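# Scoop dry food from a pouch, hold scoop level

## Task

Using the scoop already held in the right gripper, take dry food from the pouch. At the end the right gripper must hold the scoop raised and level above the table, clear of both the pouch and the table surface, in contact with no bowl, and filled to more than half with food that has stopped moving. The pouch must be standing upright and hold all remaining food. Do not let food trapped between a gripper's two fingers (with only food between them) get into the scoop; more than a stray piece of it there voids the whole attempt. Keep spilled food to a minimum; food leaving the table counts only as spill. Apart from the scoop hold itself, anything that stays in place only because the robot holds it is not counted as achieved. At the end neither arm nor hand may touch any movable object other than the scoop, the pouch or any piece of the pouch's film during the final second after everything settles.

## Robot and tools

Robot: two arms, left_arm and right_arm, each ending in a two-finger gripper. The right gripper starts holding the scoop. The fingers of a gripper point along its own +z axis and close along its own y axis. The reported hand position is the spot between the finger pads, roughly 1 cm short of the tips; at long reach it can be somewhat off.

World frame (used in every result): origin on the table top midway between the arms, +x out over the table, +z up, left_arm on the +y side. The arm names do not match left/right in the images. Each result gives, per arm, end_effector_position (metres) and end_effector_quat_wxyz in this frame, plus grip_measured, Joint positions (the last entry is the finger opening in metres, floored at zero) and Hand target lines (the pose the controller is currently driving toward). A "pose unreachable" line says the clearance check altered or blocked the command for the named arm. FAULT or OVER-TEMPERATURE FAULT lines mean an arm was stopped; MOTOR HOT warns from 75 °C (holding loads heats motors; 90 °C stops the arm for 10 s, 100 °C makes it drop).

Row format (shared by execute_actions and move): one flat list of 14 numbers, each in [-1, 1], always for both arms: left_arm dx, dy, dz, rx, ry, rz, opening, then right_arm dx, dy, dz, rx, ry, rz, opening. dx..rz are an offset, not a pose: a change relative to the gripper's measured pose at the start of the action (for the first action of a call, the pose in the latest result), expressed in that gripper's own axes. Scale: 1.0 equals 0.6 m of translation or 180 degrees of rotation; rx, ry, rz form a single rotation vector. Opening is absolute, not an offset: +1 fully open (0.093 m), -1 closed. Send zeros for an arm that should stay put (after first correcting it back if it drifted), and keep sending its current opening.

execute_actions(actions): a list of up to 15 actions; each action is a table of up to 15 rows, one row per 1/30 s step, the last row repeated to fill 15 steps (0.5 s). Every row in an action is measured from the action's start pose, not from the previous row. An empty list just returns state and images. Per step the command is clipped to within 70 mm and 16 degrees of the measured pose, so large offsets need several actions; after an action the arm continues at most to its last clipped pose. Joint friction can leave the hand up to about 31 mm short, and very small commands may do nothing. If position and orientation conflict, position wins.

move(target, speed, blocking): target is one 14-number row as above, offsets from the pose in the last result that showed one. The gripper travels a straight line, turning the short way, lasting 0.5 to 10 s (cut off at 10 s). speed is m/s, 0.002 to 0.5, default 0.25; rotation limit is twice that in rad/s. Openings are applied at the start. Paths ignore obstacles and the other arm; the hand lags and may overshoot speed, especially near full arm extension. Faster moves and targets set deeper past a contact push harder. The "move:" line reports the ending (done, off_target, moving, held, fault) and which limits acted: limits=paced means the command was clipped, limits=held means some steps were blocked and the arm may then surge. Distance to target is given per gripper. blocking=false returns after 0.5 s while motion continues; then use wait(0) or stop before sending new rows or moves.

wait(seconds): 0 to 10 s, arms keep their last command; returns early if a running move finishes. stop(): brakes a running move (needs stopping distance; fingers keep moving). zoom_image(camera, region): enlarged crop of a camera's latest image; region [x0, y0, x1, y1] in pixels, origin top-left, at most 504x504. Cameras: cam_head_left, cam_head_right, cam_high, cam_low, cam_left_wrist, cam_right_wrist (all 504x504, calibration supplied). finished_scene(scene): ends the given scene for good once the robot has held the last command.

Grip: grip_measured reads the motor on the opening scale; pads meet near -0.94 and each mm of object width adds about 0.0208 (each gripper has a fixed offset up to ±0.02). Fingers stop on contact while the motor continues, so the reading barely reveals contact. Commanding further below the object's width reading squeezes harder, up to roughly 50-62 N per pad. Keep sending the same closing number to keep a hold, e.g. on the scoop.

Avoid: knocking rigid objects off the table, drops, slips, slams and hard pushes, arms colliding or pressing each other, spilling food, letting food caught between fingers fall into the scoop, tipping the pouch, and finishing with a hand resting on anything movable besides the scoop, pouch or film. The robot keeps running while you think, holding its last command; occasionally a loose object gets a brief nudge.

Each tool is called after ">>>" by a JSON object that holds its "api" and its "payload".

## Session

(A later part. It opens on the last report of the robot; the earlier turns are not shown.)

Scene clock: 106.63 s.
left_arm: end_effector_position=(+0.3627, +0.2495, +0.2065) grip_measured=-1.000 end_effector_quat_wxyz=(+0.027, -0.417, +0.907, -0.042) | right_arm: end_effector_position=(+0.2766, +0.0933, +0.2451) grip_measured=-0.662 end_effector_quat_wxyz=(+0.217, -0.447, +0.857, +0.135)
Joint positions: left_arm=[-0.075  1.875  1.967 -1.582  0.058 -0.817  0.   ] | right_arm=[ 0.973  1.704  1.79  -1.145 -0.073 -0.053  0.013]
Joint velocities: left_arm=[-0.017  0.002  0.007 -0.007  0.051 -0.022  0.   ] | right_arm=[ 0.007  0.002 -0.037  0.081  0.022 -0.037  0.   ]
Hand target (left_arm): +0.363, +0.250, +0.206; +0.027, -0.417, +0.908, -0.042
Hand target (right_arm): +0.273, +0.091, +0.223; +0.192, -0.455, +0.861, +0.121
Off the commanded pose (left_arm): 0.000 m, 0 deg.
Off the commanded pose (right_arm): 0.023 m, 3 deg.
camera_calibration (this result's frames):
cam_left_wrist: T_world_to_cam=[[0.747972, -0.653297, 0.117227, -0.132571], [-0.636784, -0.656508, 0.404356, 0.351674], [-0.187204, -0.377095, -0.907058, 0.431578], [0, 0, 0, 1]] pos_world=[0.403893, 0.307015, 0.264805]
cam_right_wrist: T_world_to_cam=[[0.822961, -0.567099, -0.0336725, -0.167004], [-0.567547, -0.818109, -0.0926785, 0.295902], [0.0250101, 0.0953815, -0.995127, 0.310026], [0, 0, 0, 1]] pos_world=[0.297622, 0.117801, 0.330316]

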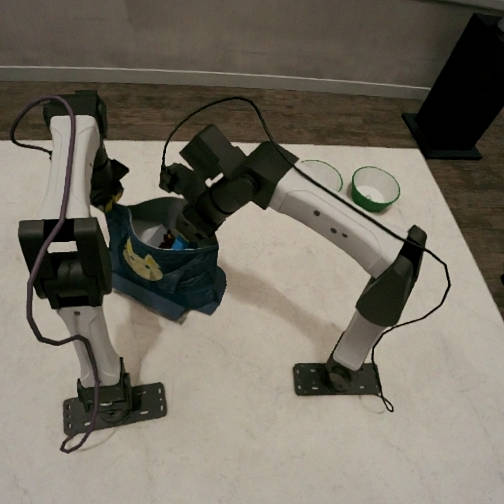

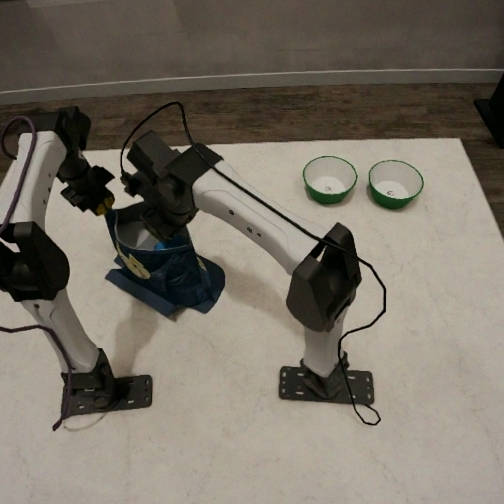

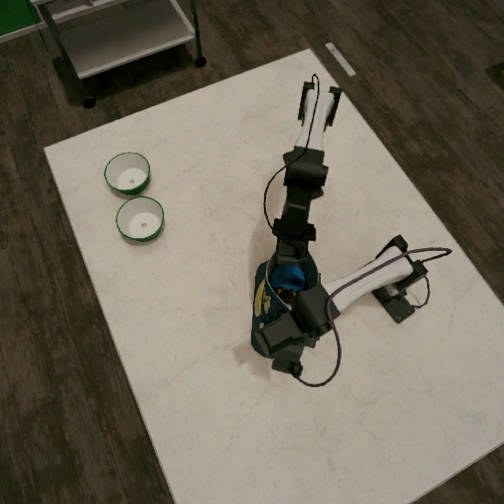

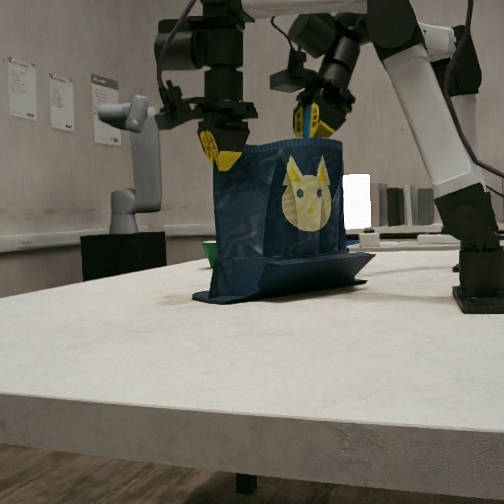

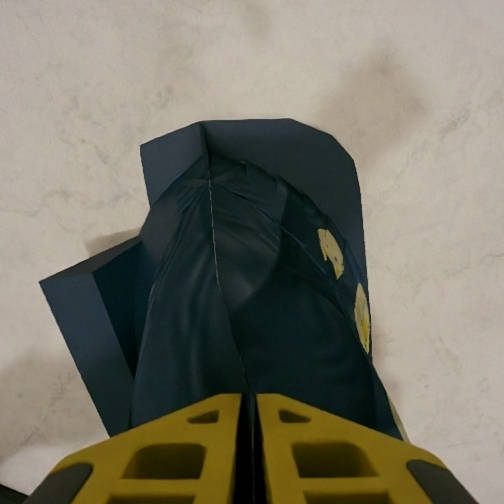

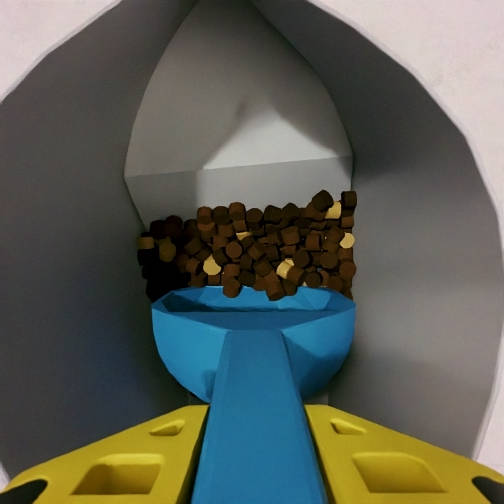

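>>> {"api": "execute_actions", "payload": {"actions": [[[0,0,0,0,0,0,-1,-0.03,0,-0.04,0,0.05,-0.02,-0.75]],[[0,0,0,0,0,0,-1,0,0,0,0,0.05,-0.02,-0.75]],[[0,0,0,0,0,0,-1,0.01,0,0.04,0,0.03,0,-0.75]],[[0,0,0,0,0,0,-1,0.01,0.02,0.045,0,0.03,0.02,-0.75]],[[0,0,0,0,0,0,-1,0.01,-0.02,0.045,0,0.03,-0.02,-0.75]],[[0,0,0,0,0,0,-1,0.0,0,0.05,0,0.03,0,-0.75]]]}}

Scene clock: 110.13 s.
left_arm: end_effector_position=(+0.3627, +0.2495, +0.2065) grip_measured=-1.000 end_effector_quat_wxyz=(+0.027, -0.420, +0.906, -0.042) | right_arm: end_effector_position=(+0.2835, +0.1117, +0.2471) grip_measured=-0.662 end_effector_quat_wxyz=(+0.133, -0.503, +0.850, +0.083)
Joint positions: left_arm=[-0.075  1.875  1.967 -1.582  0.058 -0.823  0.   ] | right_arm=[ 0.994  2.047  2.347 -1.559 -0.056 -0.149  0.013]
Joint velocities: left_arm=[-0.007 -0.012  0.002 -0.007 -0.007 -0.007  0.   ] | right_arm=[ 0.017  0.002  0.002 -0.022  0.051 -0.007  0.001]
Hand target (left_arm): +0.363, +0.250, +0.206; +0.027, -0.419, +0.906, -0.042
Hand target (right_arm): +0.285, +0.117, +0.219; +0.102, -0.507, +0.853, +0.062
Off the commanded pose (left_arm): 0.000 m, 0 deg.
Off the commanded pose (right_arm): 0.029 m, 5 deg.
joint sent to its limit (right arm) — the command would take joint 4 (wrist pitch) past its lower limit, so that joint was sent only as far as its limit.
camera_calibration (this result's frames):
cam_left_wrist: T_world_to_cam=[[0.751715, -0.648971, 0.117308, -0.135025], [-0.632911, -0.659928, 0.404869, 0.351017], [-0.185333, -0.378591, -0.906819, 0.431223], [0, 0, 0, 1]] pos_world=[0.403583, 0.307276, 0.264765]
cam_right_wrist: T_world_to_cam=[[0.875448, -0.483303, -0.00285014, -0.194036], [-0.480268, -0.87058, 0.106922, 0.246895], [-0.0541571, -0.092236, -0.994263, 0.353292], [0, 0, 0, 1]] pos_world=[0.307577, 0.15375, 0.324313]

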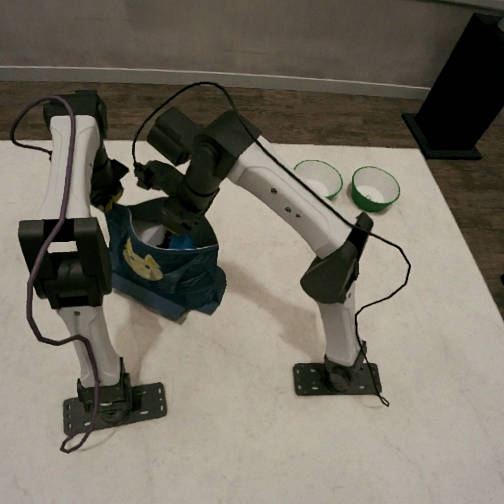

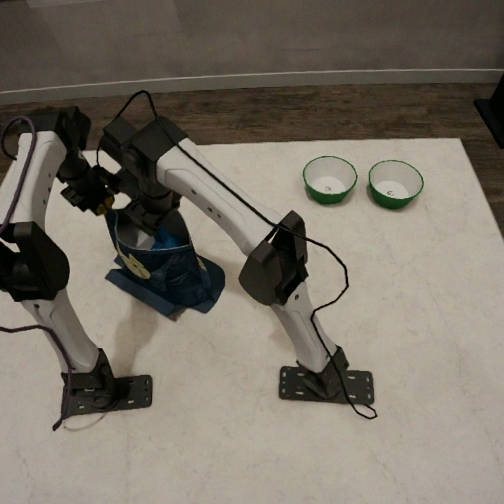

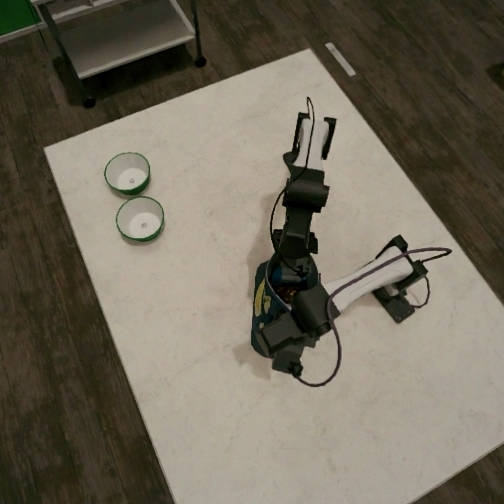

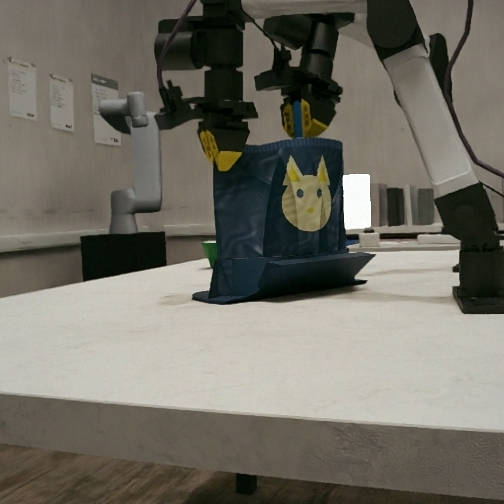

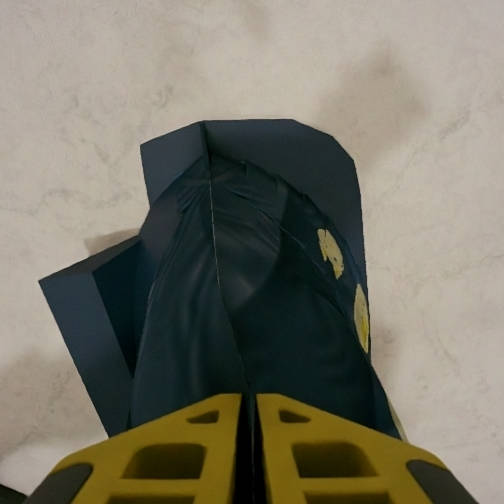

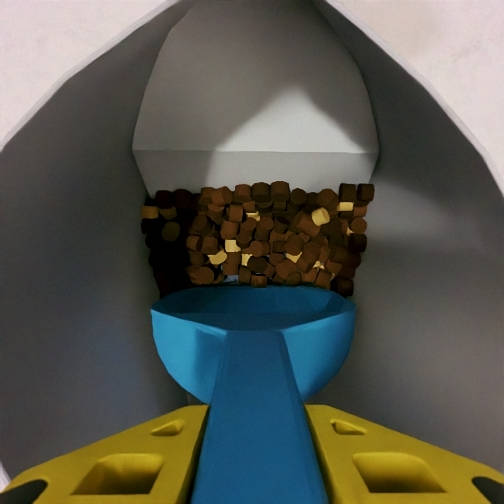

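>>> {"api": "execute_actions", "payload": {"actions": [[[-0.01,-0.01,-0.09,0,-0.03,0,-1,0.02,0,0.02,0,0,0,-0.75]],[[0,-0.02,-0.11,0,-0.03,0,-1,0.04,0,0.01,0,-0.02,0,-0.75]],[[0,-0.02,-0.11,0,-0.03,0,-1,0.045,0,0.01,0,-0.02,0,-0.75]],[[0.02,-0.02,-0.11,0,-0.03,0,-1,0.05,0,0.01,0,-0.02,0,-0.75]]]}}

Scene clock: 112.43 s.
left_arm: end_effector_position=(+0.3510, +0.2020, +0.2622) grip_measured=-1.000 end_effector_quat_wxyz=(+0.147, -0.411, +0.900, -0.008) | right_arm: end_effector_position=(+0.2475, +0.0573, +0.2605) grip_measured=-0.662 end_effector_quat_wxyz=(+0.302, -0.481, +0.808, +0.156)
Joint positions: left_arm=[-0.314  1.746  2.008 -1.582 -0.158 -1.03   0.   ] | right_arm=[ 0.969  1.385  1.444 -0.94  -0.082 -0.16   0.013]
Joint velocities: left_arm=[-0.002  0.012 -0.002  0.007  0.081  0.022  0.   ] | right_arm=[ 0.027 -0.007  0.002  0.007 -0.066 -0.022  0.   ]
Hand target (left_arm): +0.345, +0.203, +0.304; +0.207, -0.409, +0.888, -0.037
Hand target (right_arm): +0.249, +0.055, +0.236; +0.277, -0.485, +0.816, +0.148
Off the commanded pose (left_arm): 0.045 m, 2 deg.
Off the commanded pose (right_arm): 0.025 m, 3 deg.
joint sent to its limit (left arm) — the command would take joint 4 (wrist pitch) past its lower limit, so that joint was sent only as far as its limit.
camera_calibration (this result's frames):
cam_left_wrist: T_world_to_cam=[[0.726882, -0.670056, 0.150557, -0.159383], [-0.68675, -0.707885, 0.165145, 0.381122], [-0.00407973, -0.223436, -0.97471, 0.384439], [0, 0, 0, 1]] pos_world=[0.379156, 0.248893, 0.335772]
cam_right_wrist: T_world_to_cam=[[0.869547, -0.492104, 0.0414847, -0.198368], [-0.465001, -0.844149, -0.266808, 0.272829], [0.166317, 0.212712, -0.962856, 0.279478], [0, 0, 0, 1]] pos_world=[0.252874, 0.0732424, 0.35012]

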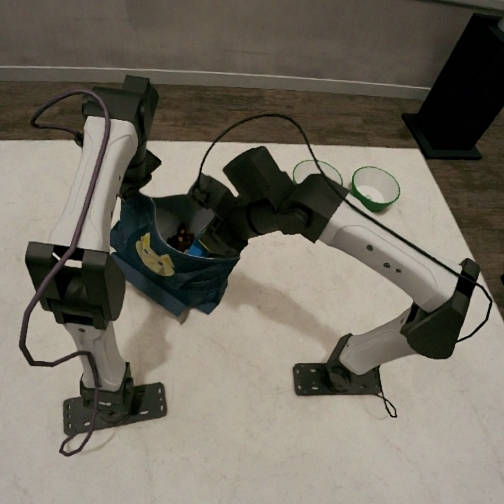

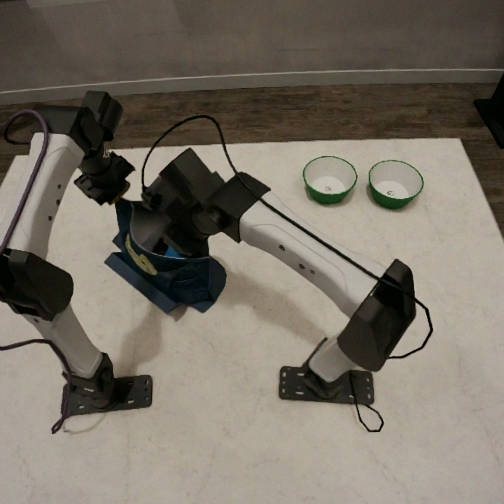

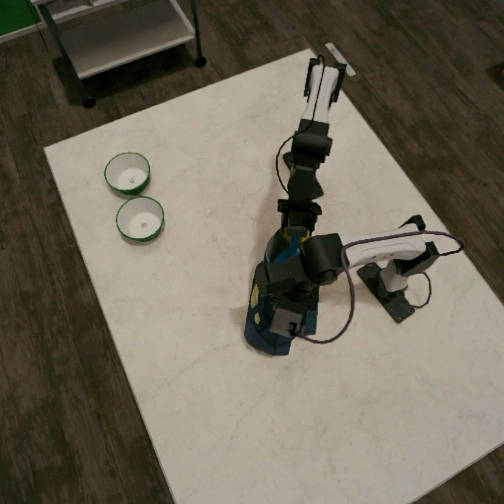

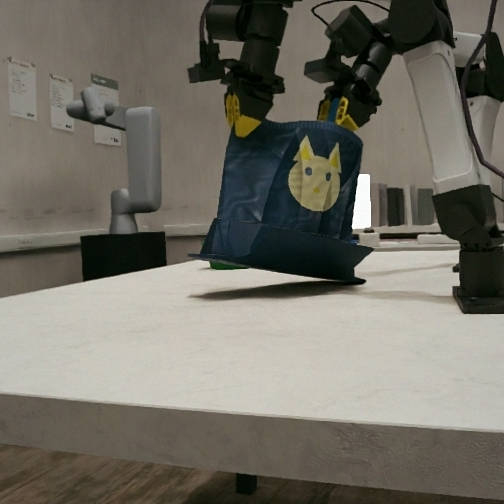

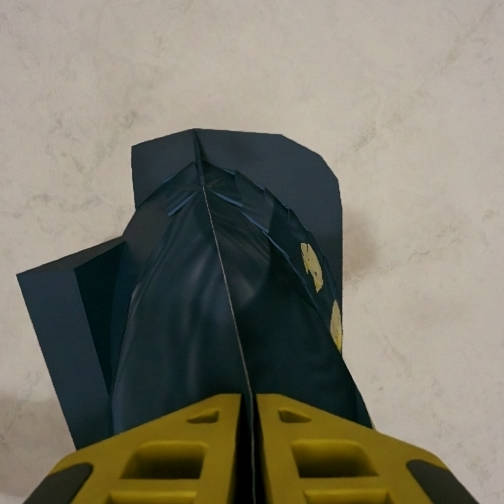

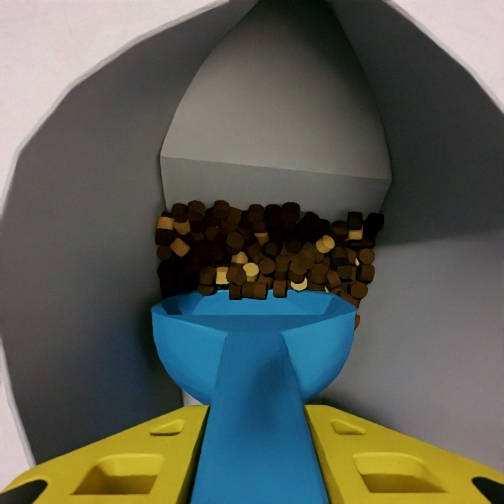

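>>> {"api": "execute_actions", "payload": {"actions": [[[0.03,-0.04,-0.11,0,-0.03,-0.01,-1,0.055,-0.01,0.01,0,-0.01,0,-0.75]],[[0.03,-0.04,-0.11,0,-0.03,-0.01,-1,0.055,-0.01,0.01,0,-0.015,0,-0.75]],[[0.03,-0.03,-0.11,0,-0.03,-0.01,-1,0.06,0,0.01,0,-0.015,0,-0.75]]]}}

Scene clock: 114.17 s.
left_arm: end_effector_position=(+0.3255, +0.1088, +0.3105) grip_measured=-1.000 end_effector_quat_wxyz=(+0.318, -0.386, +0.866, +0.004) | right_arm: end_effector_position=(+0.2251, +0.0007, +0.2734) grip_measured=-0.662 end_effector_quat_wxyz=(+0.448, -0.448, +0.742, +0.219)
Joint positions: left_arm=[-0.78   1.698  2.044 -1.581 -0.564 -1.4    0.   ] | right_arm=[ 0.84   0.919  0.97  -0.589 -0.209 -0.212  0.013]
Joint velocities: left_arm=[-0.007 -0.002 -0.007  0.051 -0.081 -0.11   0.   ] | right_arm=[-0.007 -0.002 -0.002  0.037  0.007 -0.022 -0.   ]
Hand target (left_arm): +0.311, +0.103, +0.346; +0.346, -0.384, +0.854, -0.050
Hand target (right_arm): +0.227, +0.003, +0.239; +0.416, -0.459, +0.756, +0.213
Off the commanded pose (left_arm): 0.042 m, 4 deg.
Off the commanded pose (right_arm): 0.036 m, 4 deg.
joint sent to its limit (left arm) — the command would take joint 4 (wrist pitch) past its lower limit, so that joint was sent only as far as its limit.
camera_calibration (this result's frames):
cam_left_wrist: T_world_to_cam=[[0.657568, -0.711277, 0.248375, -0.213853], [-0.693164, -0.700339, -0.170436, 0.395178], [0.295174, -0.0600917, -0.953552, 0.288845], [0, 0, 0, 1]] pos_world=[0.329286, 0.142007, 0.395897]
cam_right_wrist: T_world_to_cam=[[0.858618, -0.506753, 0.0773111, -0.214641], [-0.374433, -0.722996, -0.580583, 0.283426], [0.350107, 0.469551, -0.810522, 0.224346], [0, 0, 0, 1]] pos_world=[0.211873, -0.00919613, 0.362984]

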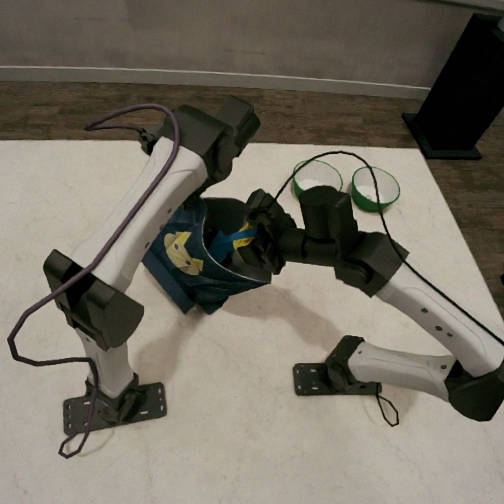

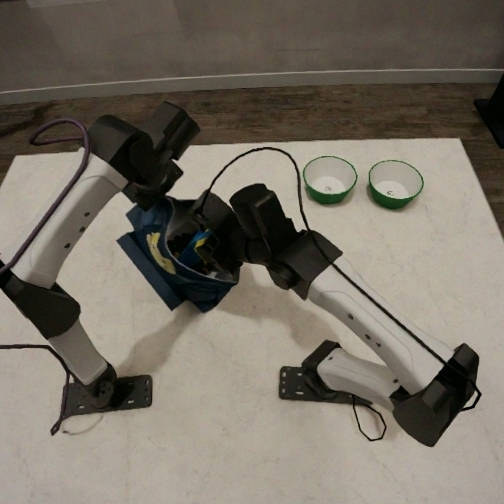

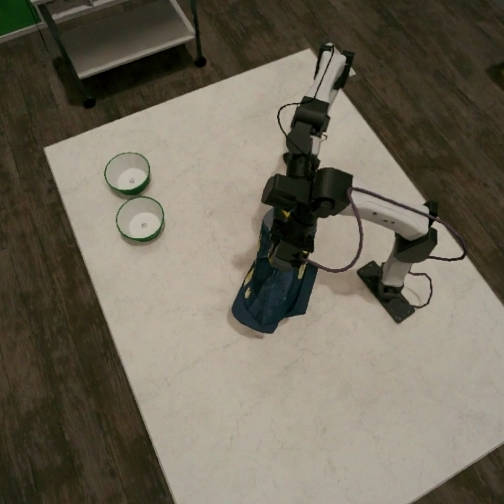

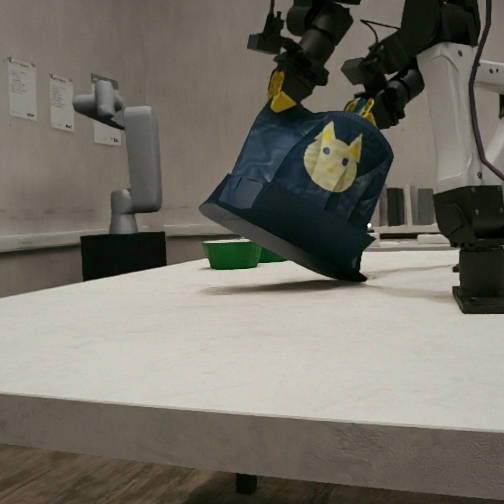

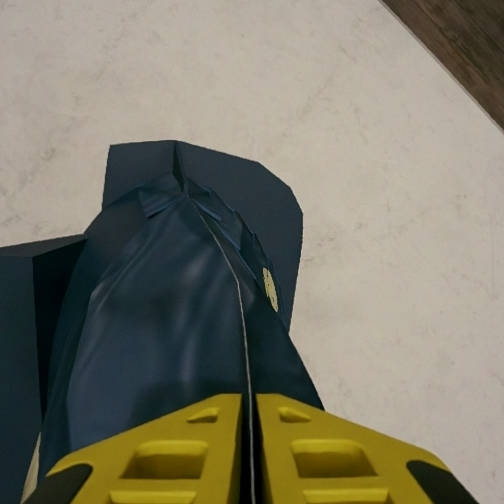

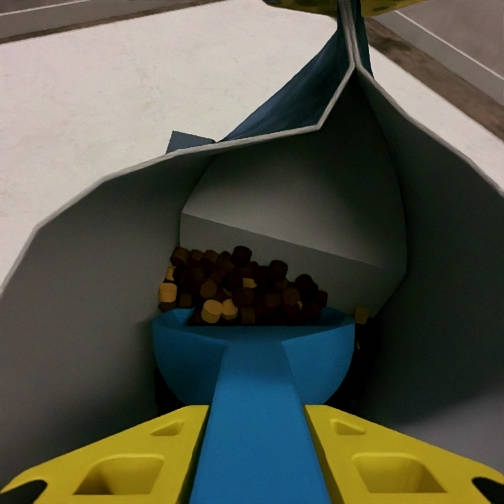

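>>> {"api": "execute_actions", "payload": {"actions": "[[[0,0.03,-0.07,0,0,0,-1,0.09,0,-0.01,0,0,0,-0.75]],[[0,0.03,-0.07,0,0,0,-1,0.09,0,-0.01,0,0,0,-0.75]],[[0,0.02,-0.07,0,0,0,-1,0.09,0,0,0,00,0,-0.75]]]"}}


>>> {"api": "execute_actions", "payload": {"actions": [[[-0.02,0.03,-0.07,0,0,0,-1,0.09,0,-0.01,0,0,0,-0.75]],[[-0.02,0.03,-0.07,0,0,0,-1,0.09,0,-0.01,0,0,0,-0.75]],[[-0.02,0.02,-0.07,0,0,0,-1,0.09,0,0,0,0,0,-0.75]]]}}

Scene clock: 116.17 s.
left_arm: end_effector_position=(+0.2767, +0.1225, +0.3209) grip_measured=-1.000 end_effector_quat_wxyz=(+0.305, -0.355, +0.883, -0.031) | right_arm: end_effector_position=(+0.1920, -0.0475, +0.2409) grip_measured=-0.662 end_effector_quat_wxyz=(+0.560, -0.464, +0.634, +0.264)
Joint positions: left_arm=[-0.816  1.491  1.885 -1.581 -0.505 -1.358  0.   ] | right_arm=[ 0.546  0.465  0.502 -0.321 -0.591 -0.352  0.013]
Joint velocities: left_arm=[ 0.002  0.007 -0.012 -0.051 -0.037  0.037  0.   ] | right_arm=[-0.022 -0.002 -0.002  0.022 -0.051 -0.022  0.   ]
Hand target (left_arm): +0.265, +0.131, +0.352; +0.341, -0.349, +0.870, -0.067
Hand target (right_arm): +0.196, -0.056, +0.202; +0.520, -0.451, +0.680, +0.252
Off the commanded pose (left_arm): 0.037 m, 2 deg.
Off the commanded pose (right_arm): 0.042 m, 7 deg.
joint sent to its limit (left arm) — the command would take joint 4 (wrist pitch) past its lower limit, so that joint was sent only as far as its limit.
camera_calibration (this result's frames):
cam_left_wrist: T_world_to_cam=[[0.592466, -0.754454, 0.282458, -0.162221], [-0.754832, -0.642387, -0.132546, 0.370462], [0.281447, -0.134679, -0.950078, 0.32575], [0, 0, 0, 1]] pos_world=[0.284065, 0.159463, 0.404412]
cam_right_wrist: T_world_to_cam=[[0.881337, -0.435425, 0.18344, -0.234611], [-0.141986, -0.61437, -0.776138, 0.224925], [0.450649, 0.657993, -0.603291, 0.171985], [0, 0, 0, 1]] pos_world=[0.161202, -0.0771332, 0.321367]

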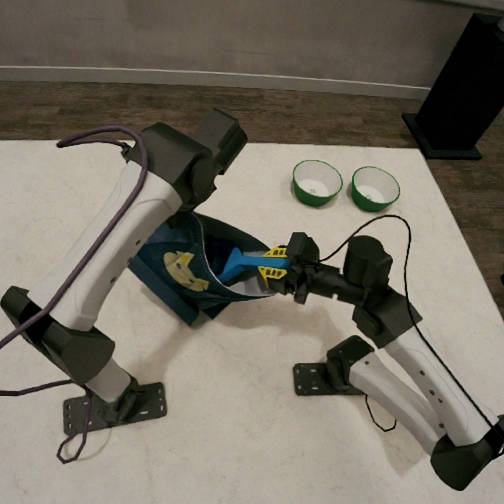

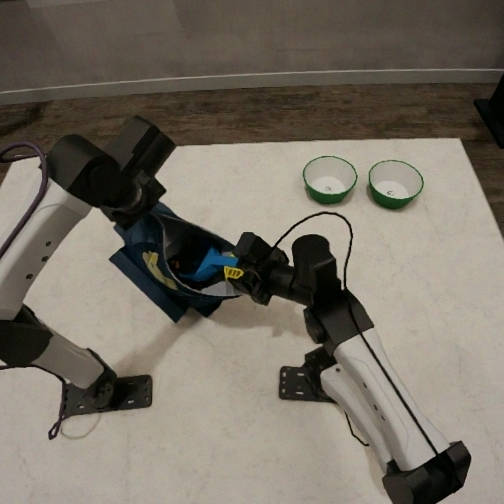

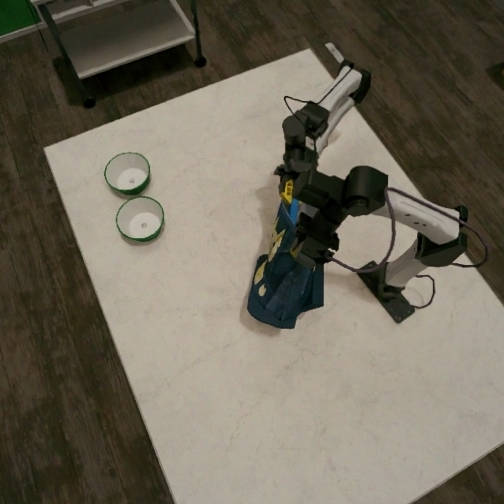

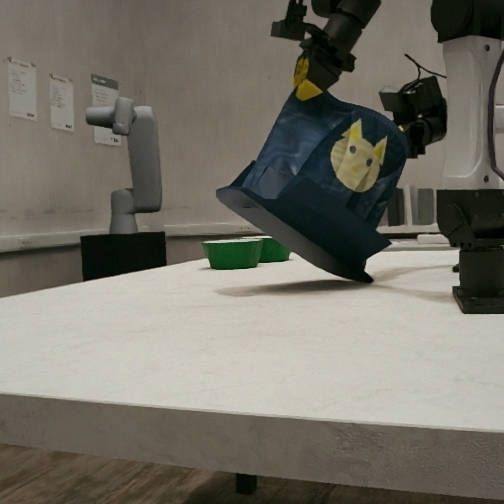

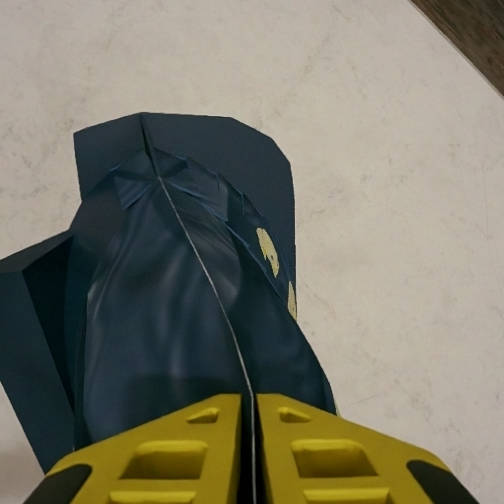

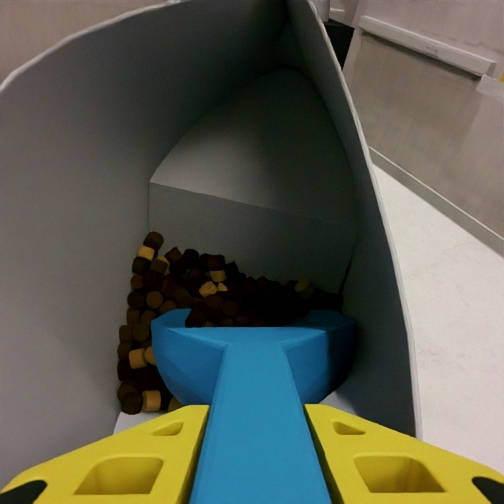

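>>> {"api": "execute_actions", "payload": {"actions": [[[-0.03,0,-0.05,0,0,0,-1,-0.07,0.02,-0.01,0,0.04,0.03,-0.75]],[[-0.03,0,-0.05,0,0,0,-1,-0.06,0.01,0,0,0.08,0.03,-0.75]],[[-0.03,0,-0.05,0,0,0,-1,-0.03,0,0,0,0.08,0,-0.75]]]}}

Scene clock: 117.93 s.
left_arm: end_effector_position=(+0.2678, +0.1083, +0.3094) grip_measured=-1.000 end_effector_quat_wxyz=(+0.239, -0.299, +0.922, -0.058) | right_arm: end_effector_position=(+0.1764, -0.0079, +0.3084) grip_measured=-0.662 end_effector_quat_wxyz=(+0.295, -0.487, +0.803, +0.177)
Joint positions: left_arm=[-0.777  1.491  1.885 -1.581 -0.323 -1.218  0.   ] | right_arm=[ 1.005  1.132  1.486 -1.229 -0.105 -0.13   0.013]
Joint velocities: left_arm=[ 0.002 -0.007  0.002  0.037  0.051  0.007  0.   ] | right_arm=[-0.012  0.002  0.007 -0.051 -0.022  0.037  0.001]
Hand target (left_arm): +0.264, +0.120, +0.343; +0.283, -0.306, +0.904, -0.091
Hand target (right_arm): +0.175, -0.009, +0.313; +0.296, -0.488, +0.803, +0.172
Off the commanded pose (left_arm): 0.038 m, 3 deg.
Off the commanded pose (right_arm): 0.006 m, 1 deg.
joint sent to its limit (left arm) — the command would take joint 4 (wrist pitch) past its lower limit, so that joint was sent only as far as its limit.
camera_calibration (this result's frames):
cam_left_wrist: T_world_to_cam=[[0.508282, -0.820064, 0.262953, -0.128773], [-0.849692, -0.527276, -0.00196355, 0.325624], [0.140259, -0.222431, -0.964807, 0.367343], [0, 0, 0, 1]] pos_world=[0.29061, 0.1478, 0.388916]
cam_right_wrist: T_world_to_cam=[[0.883711, -0.467989, 0.00637202, -0.162143], [-0.448219, -0.850142, -0.276329, 0.197503], [0.134736, 0.241339, -0.961042, 0.356422], [0, 0, 0, 1]] pos_world=[0.18379, 0.00600632, 0.398145]

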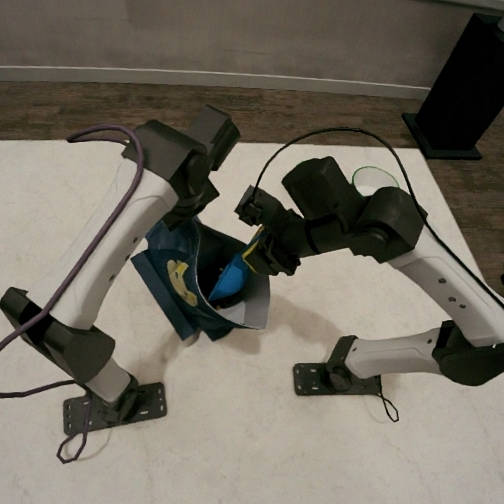

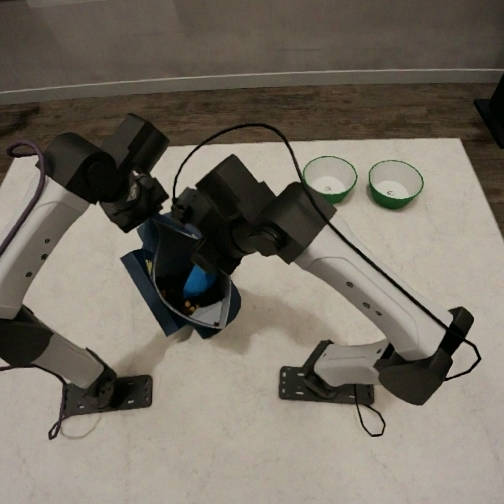

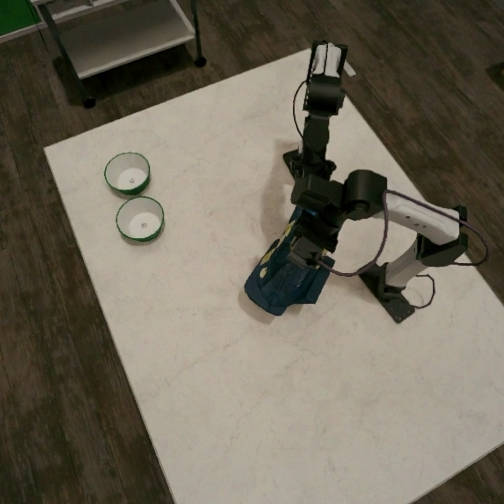

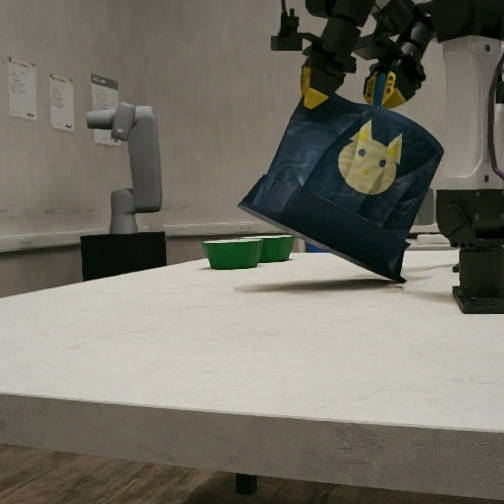

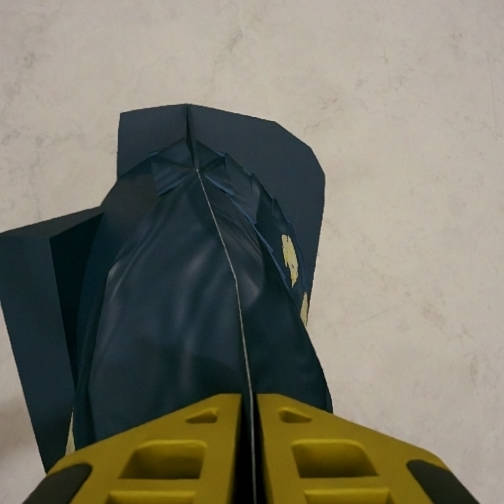

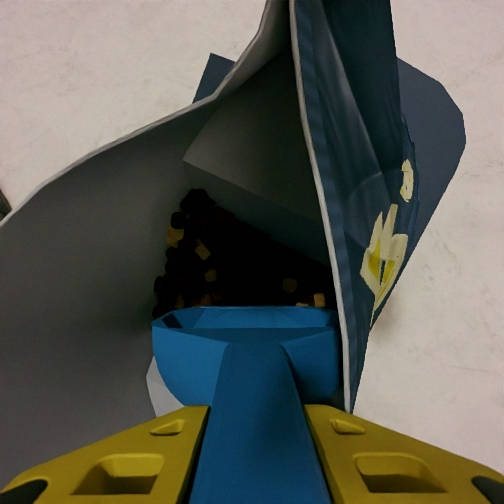

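>>> {"api": "execute_actions", "payload": {"actions": [[[-0.08,0.02,-0.05,0,-0.03,-0.03,-1,0,0.03,0,0.02,0,0.03,-0.75]],[[-0.08,0.02,-0.05,0,-0.03,-0.03,-1,0,0.02,0,0.02,0,0.02,-0.75]],[[-0.08,0.02,-0.05,0,-0.03,-0.03,-1,0,0,0,0,0,0,-0.75]]]}}

Scene clock: 119.87 s.
left_arm: end_effector_position=(+0.2961, +0.1713, +0.2987) grip_measured=-1.000 end_effector_quat_wxyz=(+0.212, -0.388, +0.896, -0.033) | right_arm: end_effector_position=(+0.1524, +0.0096, +0.3090) grip_measured=-0.662 end_effector_quat_wxyz=(+0.314, -0.408, +0.843, +0.155)
Joint positions: left_arm=[-0.502  1.518  1.885 -1.581 -0.251 -1.152  0.   ] | right_arm=[ 1.3    1.142  1.487 -1.223  0.2    0.242  0.013]
Joint velocities: left_arm=[-0.012 -0.012  0.007 -0.022 -0.022  0.037  0.   ] | right_arm=[-0.007 -0.012  0.017 -0.037  0.007  0.022  0.   ]
Hand target (left_arm): +0.294, +0.190, +0.343; +0.285, -0.400, +0.870, -0.051
Hand target (right_arm): +0.150, +0.005, +0.305; +0.303, -0.413, +0.846, +0.149
Off the commanded pose (left_arm): 0.051 m, 7 deg.
Off the commanded pose (right_arm): 0.007 m, 2 deg.
joint sent to its limit (left arm) — the command would take joint 4 (wrist pitch) past its lower limit, so that joint was sent only as far as its limit.
camera_calibration (this result's frames):
cam_left_wrist: T_world_to_cam=[[0.669263, -0.703731, 0.238434, -0.148884], [-0.733007, -0.67784, 0.0568619, 0.356549], [0.121605, -0.212829, -0.969493, 0.372362], [0, 0, 0, 1]] pos_world=[0.315715, 0.216158, 0.376227]
cam_right_wrist: T_world_to_cam=[[0.782766, -0.622312, -0.00215719, -0.113216], [-0.596113, -0.748808, -0.289717, 0.227505], [0.178679, 0.228067, -0.95711, 0.348275], [0, 0, 0, 1]] pos_world=[0.162011, 0.0204716, 0.399005]

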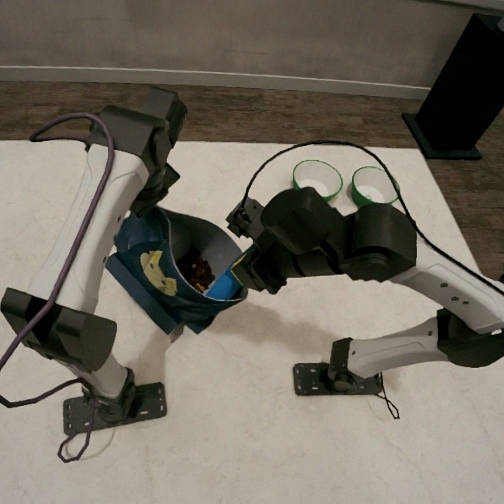

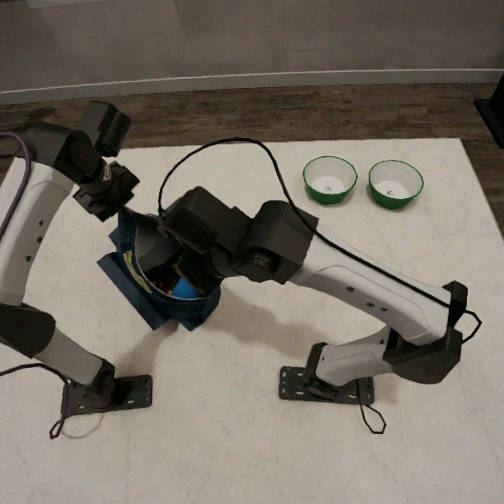

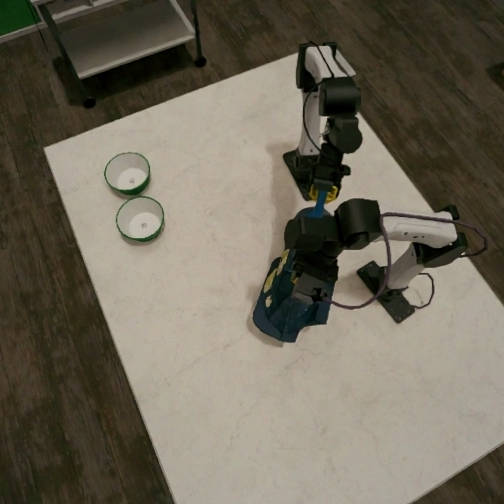

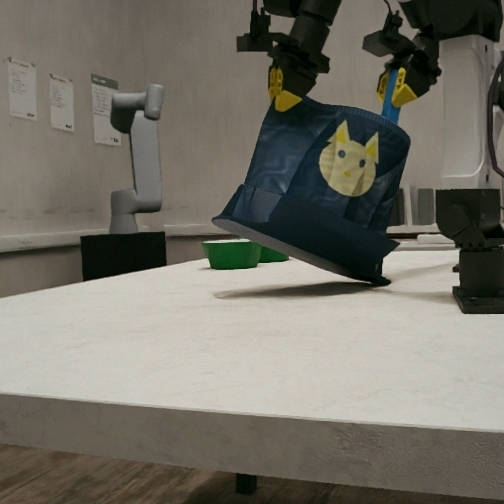

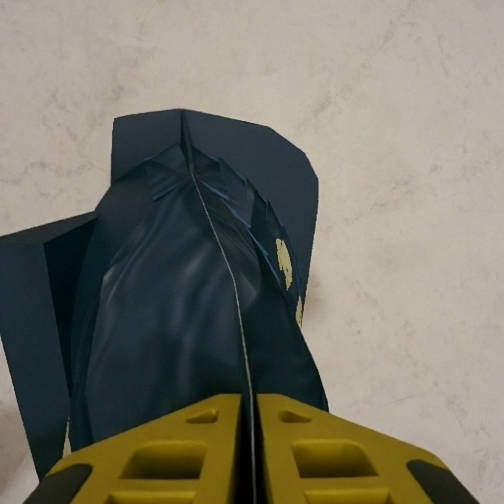

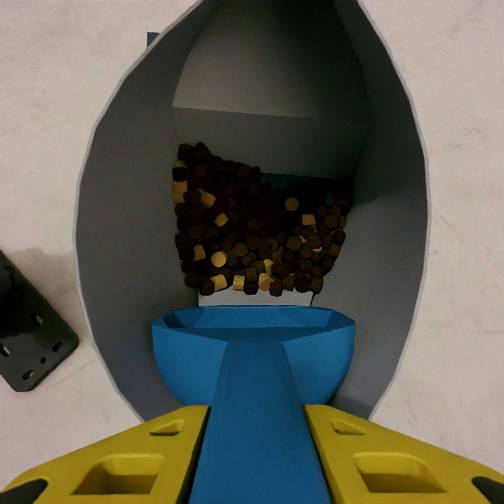

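>>> {"api": "execute_actions", "payload": {"actions": [[[-0.05,0,-0.07,0,-0.03,0,-1,-0.03,0,0.04,0,0.04,0,-0.75]],[[-0.05,0,-0.07,0,-0.03,0,-1,-0.02,0,0.04,0,0.04,0,-0.75]],[[-0.05,0,-0.07,0,-0.03,0,-1,0,0,0.04,0,0.03,0,-0.75]],[[-0.05,0,-0.07,0,-0.03,0,-1,0,0,0.045,0,0.03,0,-0.75]]]}}

Scene clock: 122.13 s.
left_arm: end_effector_position=(+0.2987, +0.1732, +0.2980) grip_measured=-1.000 end_effector_quat_wxyz=(+0.217, -0.333, +0.918, -0.012) | right_arm: end_effector_position=(+0.2041, +0.0837, +0.2777) grip_measured=-0.662 end_effector_quat_wxyz=(+0.211, -0.418, +0.877, +0.104)
Joint positions: left_arm=[-0.502  1.528  1.889 -1.581 -0.267 -1.028  0.   ] | right_arm=[ 1.188  1.616  1.855 -1.343  0.092  0.193  0.013]
Joint velocities: left_arm=[-0.007  0.017 -0.002  0.007 -0.066  0.022  0.   ] | right_arm=[ 0.002 -0.002 -0.007 -0.051 -0.037  0.037 -0.   ]
Hand target (left_arm): +0.296, +0.188, +0.345; +0.293, -0.338, +0.894, -0.030
Hand target (right_arm): +0.205, +0.083, +0.260; +0.181, -0.423, +0.884, +0.086
Off the commanded pose (left_arm): 0.052 m, 6 deg.
Off the commanded pose (right_arm): 0.018 m, 4 deg.
joint sent to its limit (left arm) — the command would take joint 4 (wrist pitch) past its lower limit, so that joint was sent only as far as its limit.
camera_calibration (this result's frames):
cam_left_wrist: T_world_to_cam=[[0.592034, -0.785576, 0.179906, -0.0944494], [-0.801019, -0.598153, 0.0241007, 0.376079], [0.0886784, -0.158377, -0.983389, 0.37626], [0, 0, 0, 1]] pos_world=[0.323798, 0.210347, 0.377938]
cam_right_wrist: T_world_to_cam=[[0.7752, -0.631712, -0.0022134, -0.105276], [-0.630925, -0.77405, -0.0527251, 0.248116], [0.0315938, 0.042269, -0.998607, 0.349312], [0, 0, 0, 1]] pos_world=[0.227117, 0.110785, 0.361674]

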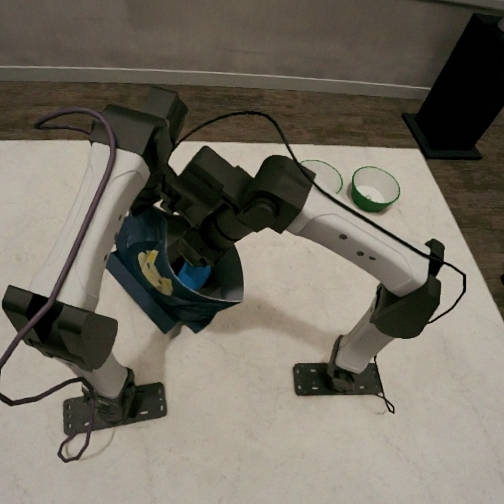

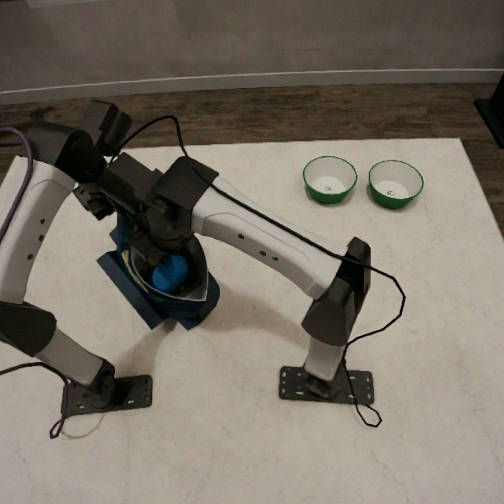

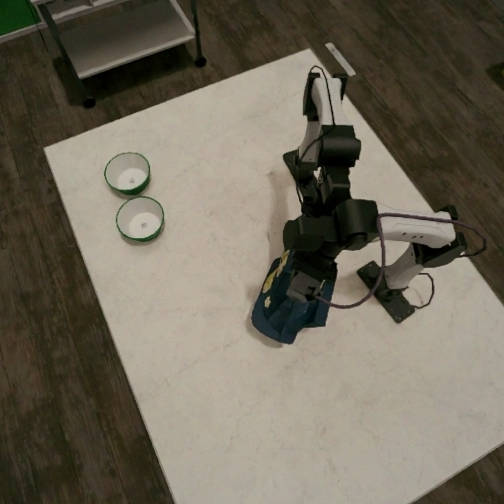

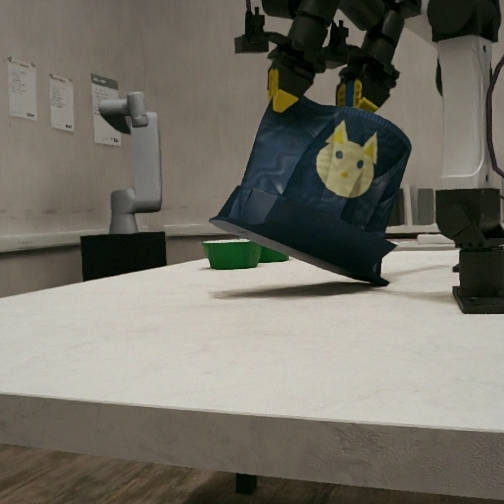

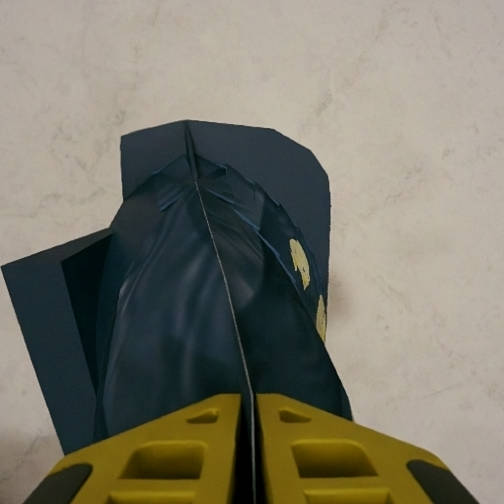

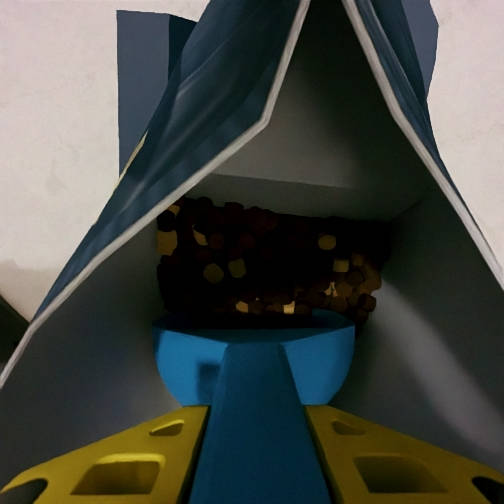

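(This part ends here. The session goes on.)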